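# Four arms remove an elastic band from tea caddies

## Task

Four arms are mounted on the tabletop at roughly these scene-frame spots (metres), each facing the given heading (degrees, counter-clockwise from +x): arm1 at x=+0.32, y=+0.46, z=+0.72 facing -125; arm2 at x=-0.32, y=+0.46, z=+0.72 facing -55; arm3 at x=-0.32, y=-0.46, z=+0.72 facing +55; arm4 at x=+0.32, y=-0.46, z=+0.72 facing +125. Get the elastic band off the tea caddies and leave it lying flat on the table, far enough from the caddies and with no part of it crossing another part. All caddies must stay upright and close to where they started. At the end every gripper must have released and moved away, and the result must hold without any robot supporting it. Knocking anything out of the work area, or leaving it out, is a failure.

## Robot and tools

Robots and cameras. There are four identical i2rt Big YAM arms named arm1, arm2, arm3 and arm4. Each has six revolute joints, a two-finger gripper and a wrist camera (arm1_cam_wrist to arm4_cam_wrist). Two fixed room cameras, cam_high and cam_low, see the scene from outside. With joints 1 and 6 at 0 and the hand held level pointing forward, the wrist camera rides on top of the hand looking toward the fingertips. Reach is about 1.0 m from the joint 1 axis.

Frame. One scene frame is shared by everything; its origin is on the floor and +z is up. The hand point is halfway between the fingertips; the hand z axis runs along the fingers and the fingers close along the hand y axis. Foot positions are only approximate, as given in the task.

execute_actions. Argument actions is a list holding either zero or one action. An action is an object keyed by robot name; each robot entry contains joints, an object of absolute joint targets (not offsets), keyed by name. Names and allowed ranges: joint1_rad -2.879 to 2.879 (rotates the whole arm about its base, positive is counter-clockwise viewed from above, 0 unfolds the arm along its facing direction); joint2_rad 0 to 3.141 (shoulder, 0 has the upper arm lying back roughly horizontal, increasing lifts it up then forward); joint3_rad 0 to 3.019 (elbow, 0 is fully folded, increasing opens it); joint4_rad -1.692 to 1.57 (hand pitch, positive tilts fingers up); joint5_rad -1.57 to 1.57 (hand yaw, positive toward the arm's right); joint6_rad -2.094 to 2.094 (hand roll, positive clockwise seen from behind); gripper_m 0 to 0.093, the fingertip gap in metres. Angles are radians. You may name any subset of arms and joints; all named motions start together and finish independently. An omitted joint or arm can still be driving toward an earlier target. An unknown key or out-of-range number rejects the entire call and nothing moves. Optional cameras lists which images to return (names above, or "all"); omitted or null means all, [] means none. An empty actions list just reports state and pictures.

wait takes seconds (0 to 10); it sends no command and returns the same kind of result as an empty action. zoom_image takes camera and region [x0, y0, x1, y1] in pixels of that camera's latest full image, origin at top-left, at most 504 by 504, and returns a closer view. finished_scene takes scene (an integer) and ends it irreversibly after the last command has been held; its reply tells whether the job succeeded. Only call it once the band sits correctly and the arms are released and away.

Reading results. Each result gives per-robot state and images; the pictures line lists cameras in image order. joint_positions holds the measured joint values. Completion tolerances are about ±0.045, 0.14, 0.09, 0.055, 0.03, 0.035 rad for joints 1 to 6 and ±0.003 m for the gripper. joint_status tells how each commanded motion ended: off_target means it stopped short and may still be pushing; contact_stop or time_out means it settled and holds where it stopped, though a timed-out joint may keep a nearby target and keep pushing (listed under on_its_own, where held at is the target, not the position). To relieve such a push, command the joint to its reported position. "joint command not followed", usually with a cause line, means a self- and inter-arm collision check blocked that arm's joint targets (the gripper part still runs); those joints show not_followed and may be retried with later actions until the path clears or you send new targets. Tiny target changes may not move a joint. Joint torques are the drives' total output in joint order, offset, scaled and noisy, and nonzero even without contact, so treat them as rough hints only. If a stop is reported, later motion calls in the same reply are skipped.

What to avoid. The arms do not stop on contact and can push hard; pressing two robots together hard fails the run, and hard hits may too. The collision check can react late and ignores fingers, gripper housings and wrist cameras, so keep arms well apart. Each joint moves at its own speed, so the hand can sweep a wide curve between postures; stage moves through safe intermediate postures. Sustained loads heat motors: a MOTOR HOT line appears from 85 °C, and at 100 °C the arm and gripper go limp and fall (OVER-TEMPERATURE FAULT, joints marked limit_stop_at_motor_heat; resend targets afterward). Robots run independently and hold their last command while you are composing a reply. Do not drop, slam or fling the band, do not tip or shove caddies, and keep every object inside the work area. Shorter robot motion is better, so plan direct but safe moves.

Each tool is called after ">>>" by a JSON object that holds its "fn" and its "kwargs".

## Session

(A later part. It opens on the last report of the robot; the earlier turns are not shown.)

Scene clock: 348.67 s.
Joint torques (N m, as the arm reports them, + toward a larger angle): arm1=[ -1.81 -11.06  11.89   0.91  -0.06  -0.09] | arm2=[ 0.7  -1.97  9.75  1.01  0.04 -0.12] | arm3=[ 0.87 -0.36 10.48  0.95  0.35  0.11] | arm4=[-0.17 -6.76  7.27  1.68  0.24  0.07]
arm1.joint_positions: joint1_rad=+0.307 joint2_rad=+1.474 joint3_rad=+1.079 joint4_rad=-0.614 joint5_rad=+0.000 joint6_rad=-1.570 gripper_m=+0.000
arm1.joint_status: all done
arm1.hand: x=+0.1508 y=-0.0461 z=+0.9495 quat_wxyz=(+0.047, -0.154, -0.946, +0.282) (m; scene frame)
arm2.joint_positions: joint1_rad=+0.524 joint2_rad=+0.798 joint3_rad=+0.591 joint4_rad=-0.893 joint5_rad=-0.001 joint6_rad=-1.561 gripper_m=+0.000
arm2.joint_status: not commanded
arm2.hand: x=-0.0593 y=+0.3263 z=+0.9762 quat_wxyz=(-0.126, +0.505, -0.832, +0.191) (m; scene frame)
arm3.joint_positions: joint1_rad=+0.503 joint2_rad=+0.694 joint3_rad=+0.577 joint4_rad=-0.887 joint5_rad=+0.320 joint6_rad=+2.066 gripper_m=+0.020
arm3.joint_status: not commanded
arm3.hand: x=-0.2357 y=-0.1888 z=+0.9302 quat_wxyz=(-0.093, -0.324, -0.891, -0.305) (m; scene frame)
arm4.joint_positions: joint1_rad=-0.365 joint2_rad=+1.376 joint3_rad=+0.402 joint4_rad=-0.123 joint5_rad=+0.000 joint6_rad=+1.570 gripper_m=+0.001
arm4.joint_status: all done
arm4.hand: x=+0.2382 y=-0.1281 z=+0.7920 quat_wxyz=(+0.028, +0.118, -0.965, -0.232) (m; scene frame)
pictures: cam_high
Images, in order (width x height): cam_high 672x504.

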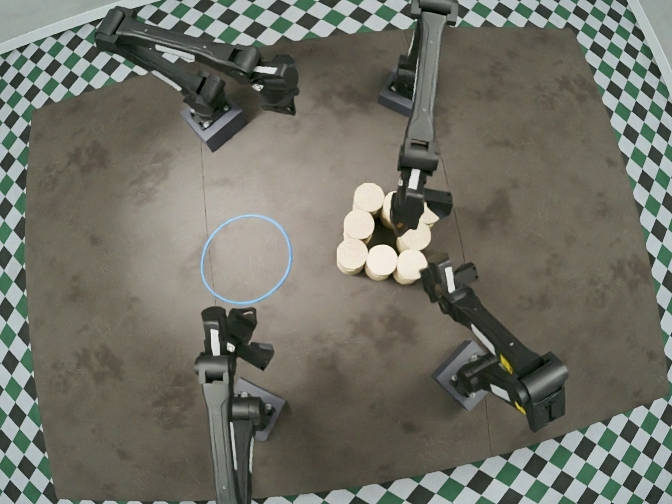

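>>> {"fn": "execute_actions", "kwargs": {"actions": [], "cameras": ["cam_high", "cam_low"]}}

Scene clock: 352.63 s.
Joint torques (N m, as the arm reports them, + toward a larger angle): arm1=[ -1.66 -10.94  11.87   0.95  -0.08  -0.08] | arm2=[ 1.14 -2.32  9.78  1.08  0.03 -0.13] | arm3=[ 1.15 -0.7  10.5   1.02  0.35  0.08] | arm4=[-0.15 -6.87  7.26  1.68  0.24  0.08]
arm1.joint_positions: joint1_rad=+0.307 joint2_rad=+1.474 joint3_rad=+1.079 joint4_rad=-0.614 joint5_rad=+0.000 joint6_rad=-1.570 gripper_m=+0.000
arm1.joint_status: all done
arm1.hand: x=+0.1508 y=-0.0461 z=+0.9495 quat_wxyz=(+0.047, -0.154, -0.946, +0.282) (m; scene frame)
arm2.joint_positions: joint1_rad=+0.524 joint2_rad=+0.798 joint3_rad=+0.591 joint4_rad=-0.893 joint5_rad=-0.001 joint6_rad=-1.561 gripper_m=+0.000
arm2.joint_status: not commanded
arm2.hand: x=-0.0593 y=+0.3263 z=+0.9762 quat_wxyz=(-0.126, +0.505, -0.832, +0.191) (m; scene frame)
arm3.joint_positions: joint1_rad=+0.503 joint2_rad=+0.694 joint3_rad=+0.577 joint4_rad=-0.887 joint5_rad=+0.320 joint6_rad=+2.066 gripper_m=+0.020
arm3.joint_status: not commanded
arm3.hand: x=-0.2357 y=-0.1888 z=+0.9302 quat_wxyz=(-0.093, -0.324, -0.891, -0.305) (m; scene frame)
arm4.joint_positions: joint1_rad=-0.365 joint2_rad=+1.376 joint3_rad=+0.402 joint4_rad=-0.123 joint5_rad=+0.000 joint6_rad=+1.570 gripper_m=+0.001
arm4.joint_status: all done
arm4.hand: x=+0.2382 y=-0.1281 z=+0.7920 quat_wxyz=(+0.028, +0.118, -0.965, -0.232) (m; scene frame)
pictures: cam_high, cam_low
Images, in order (width x height): cam_high 672x504, cam_low 672x504.

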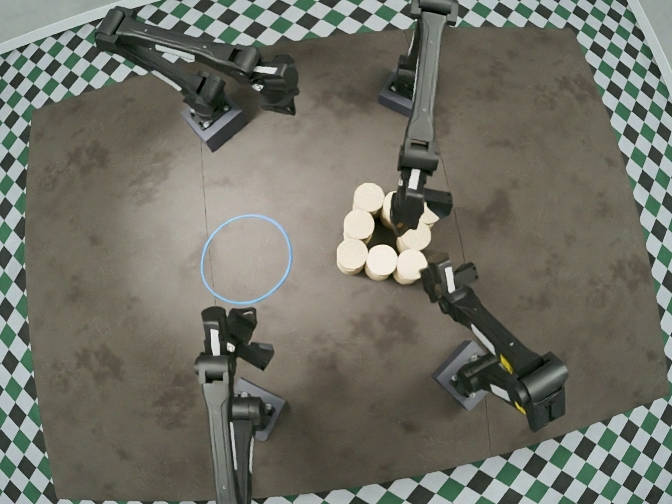

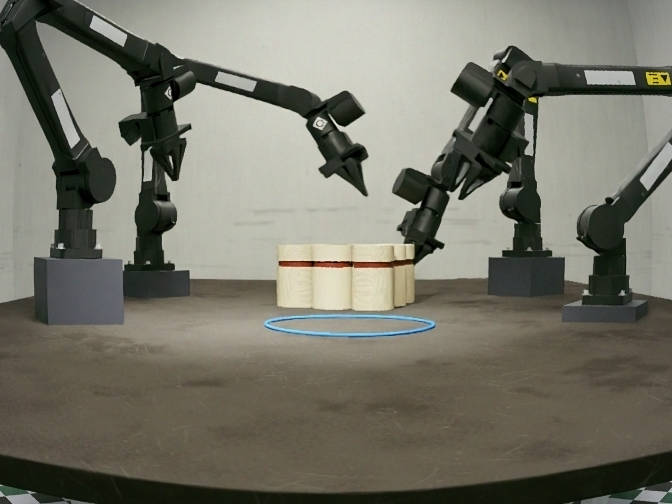

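>>> {"fn": "execute_actions", "kwargs": {"actions": [{"arm4": {"joints": {"joint1_rad": -0.62}}, "arm1": {"joints": {"joint2_rad": 1.0}}}], "cameras": ["cam_high"]}}

>>> {"fn": "execute_actions", "kwargs": {"actions": [{"arm4": {"joints": {"joint2_rad": 0.9}}}], "cameras": ["cam_high", "cam_low"]}}

Scene clock: 355.10 s.
Joint torques (N m, as the arm reports them, + toward a larger angle): arm1=[-2.02 -5.25 12.64  1.38 -0.04 -0.05] | arm2=[ 1.11 -2.14  9.94  1.05  0.04 -0.12] | arm3=[ 0.65 -0.56 10.47  1.    0.34  0.08] | arm4=[-1.19 -6.72  7.27  1.65  0.25  0.08]
arm1.joint_positions: joint1_rad=+0.307 joint2_rad=+0.988 joint3_rad=+1.082 joint4_rad=-0.614 joint5_rad=+0.000 joint6_rad=-1.570 gripper_m=+0.000
arm1.joint_status: all done
arm1.hand: x=+0.1756 y=+0.0266 z=+1.1872 quat_wxyz=(+0.082, -0.138, -0.849, +0.503) (m; scene frame)
arm2.joint_positions: joint1_rad=+0.524 joint2_rad=+0.798 joint3_rad=+0.591 joint4_rad=-0.893 joint5_rad=-0.001 joint6_rad=-1.561 gripper_m=+0.000
arm2.joint_status: not commanded
arm2.hand: x=-0.0593 y=+0.3263 z=+0.9762 quat_wxyz=(-0.126, +0.505, -0.832, +0.191) (m; scene frame)
arm3.joint_positions: joint1_rad=+0.503 joint2_rad=+0.694 joint3_rad=+0.577 joint4_rad=-0.887 joint5_rad=+0.320 joint6_rad=+2.066 gripper_m=+0.020
arm3.joint_status: not commanded
arm3.hand: x=-0.2357 y=-0.1888 z=+0.9302 quat_wxyz=(-0.093, -0.324, -0.891, -0.305) (m; scene frame)
arm4.joint_positions: joint1_rad=-0.616 joint2_rad=+1.376 joint3_rad=+0.402 joint4_rad=-0.123 joint5_rad=+0.000 joint6_rad=+1.570 gripper_m=+0.001
arm4.joint_status: all done
arm4.hand: x=+0.3234 y=-0.1182 z=+0.7920 quat_wxyz=(-0.001, -0.004, -0.972, -0.234) (m; scene frame)
pictures: cam_high
Images, in order (width x height): cam_high 672x504.

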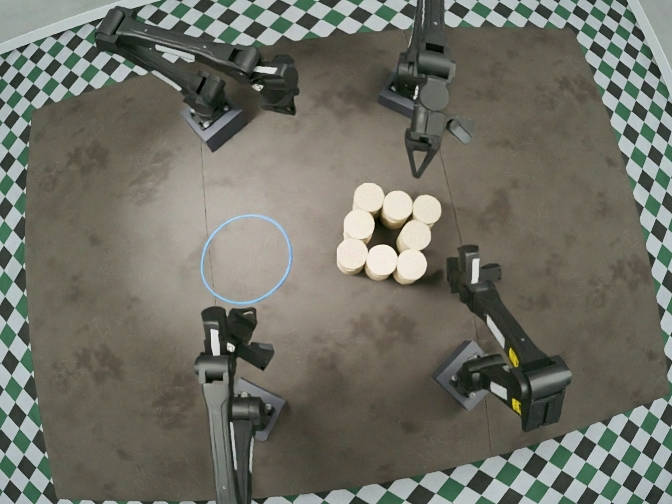

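Scene clock: 356.20 s.
Joint torques (N m, as the arm reports them, + toward a larger angle): arm1=[-1.69 -5.09 12.66  1.4  -0.03 -0.05] | arm2=[ 1.04 -2.69  9.86  1.09  0.04 -0.16] | arm3=[ 0.66 -0.85 10.41  0.97  0.32  0.11] | arm4=[-1.37 -3.91 10.32  2.29  0.22  0.05]
arm1.joint_positions: joint1_rad=+0.307 joint2_rad=+0.988 joint3_rad=+1.082 joint4_rad=-0.614 joint5_rad=+0.000 joint6_rad=-1.570 gripper_m=+0.000
arm1.joint_status: not commanded
arm1.hand: x=+0.1756 y=+0.0266 z=+1.1872 quat_wxyz=(+0.082, -0.138, -0.849, +0.503) (m; scene frame)
arm2.joint_positions: joint1_rad=+0.524 joint2_rad=+0.798 joint3_rad=+0.591 joint4_rad=-0.893 joint5_rad=-0.001 joint6_rad=-1.561 gripper_m=+0.000
arm2.joint_status: not commanded
arm2.hand: x=-0.0593 y=+0.3263 z=+0.9762 quat_wxyz=(-0.126, +0.505, -0.832, +0.191) (m; scene frame)
arm3.joint_positions: joint1_rad=+0.503 joint2_rad=+0.694 joint3_rad=+0.577 joint4_rad=-0.887 joint5_rad=+0.320 joint6_rad=+2.066 gripper_m=+0.020
arm3.joint_status: not commanded
arm3.hand: x=-0.2357 y=-0.1888 z=+0.9302 quat_wxyz=(-0.093, -0.324, -0.891, -0.305) (m; scene frame)
arm4.joint_positions: joint1_rad=-0.616 joint2_rad=+0.899 joint3_rad=+0.402 joint4_rad=-0.121 joint5_rad=+0.000 joint6_rad=+1.570 gripper_m=+0.001
arm4.joint_status: all done
arm4.hand: x=+0.3236 y=-0.0845 z=+0.9558 quat_wxyz=(-0.002, -0.003, -0.889, -0.458) (m; scene frame)
pictures: cam_high, cam_low
Images, in order (width x height): cam_high 672x504, cam_low 672x504.

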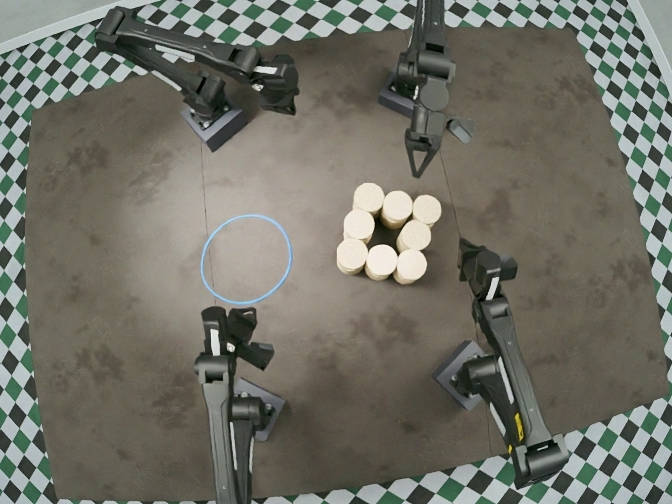

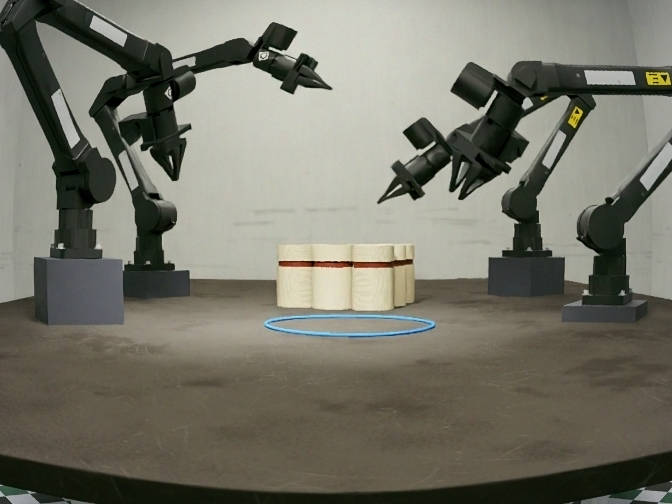

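>>> {"fn": "finished_scene", "kwargs": {"scene": 1}}

The scene is finished: the task was done.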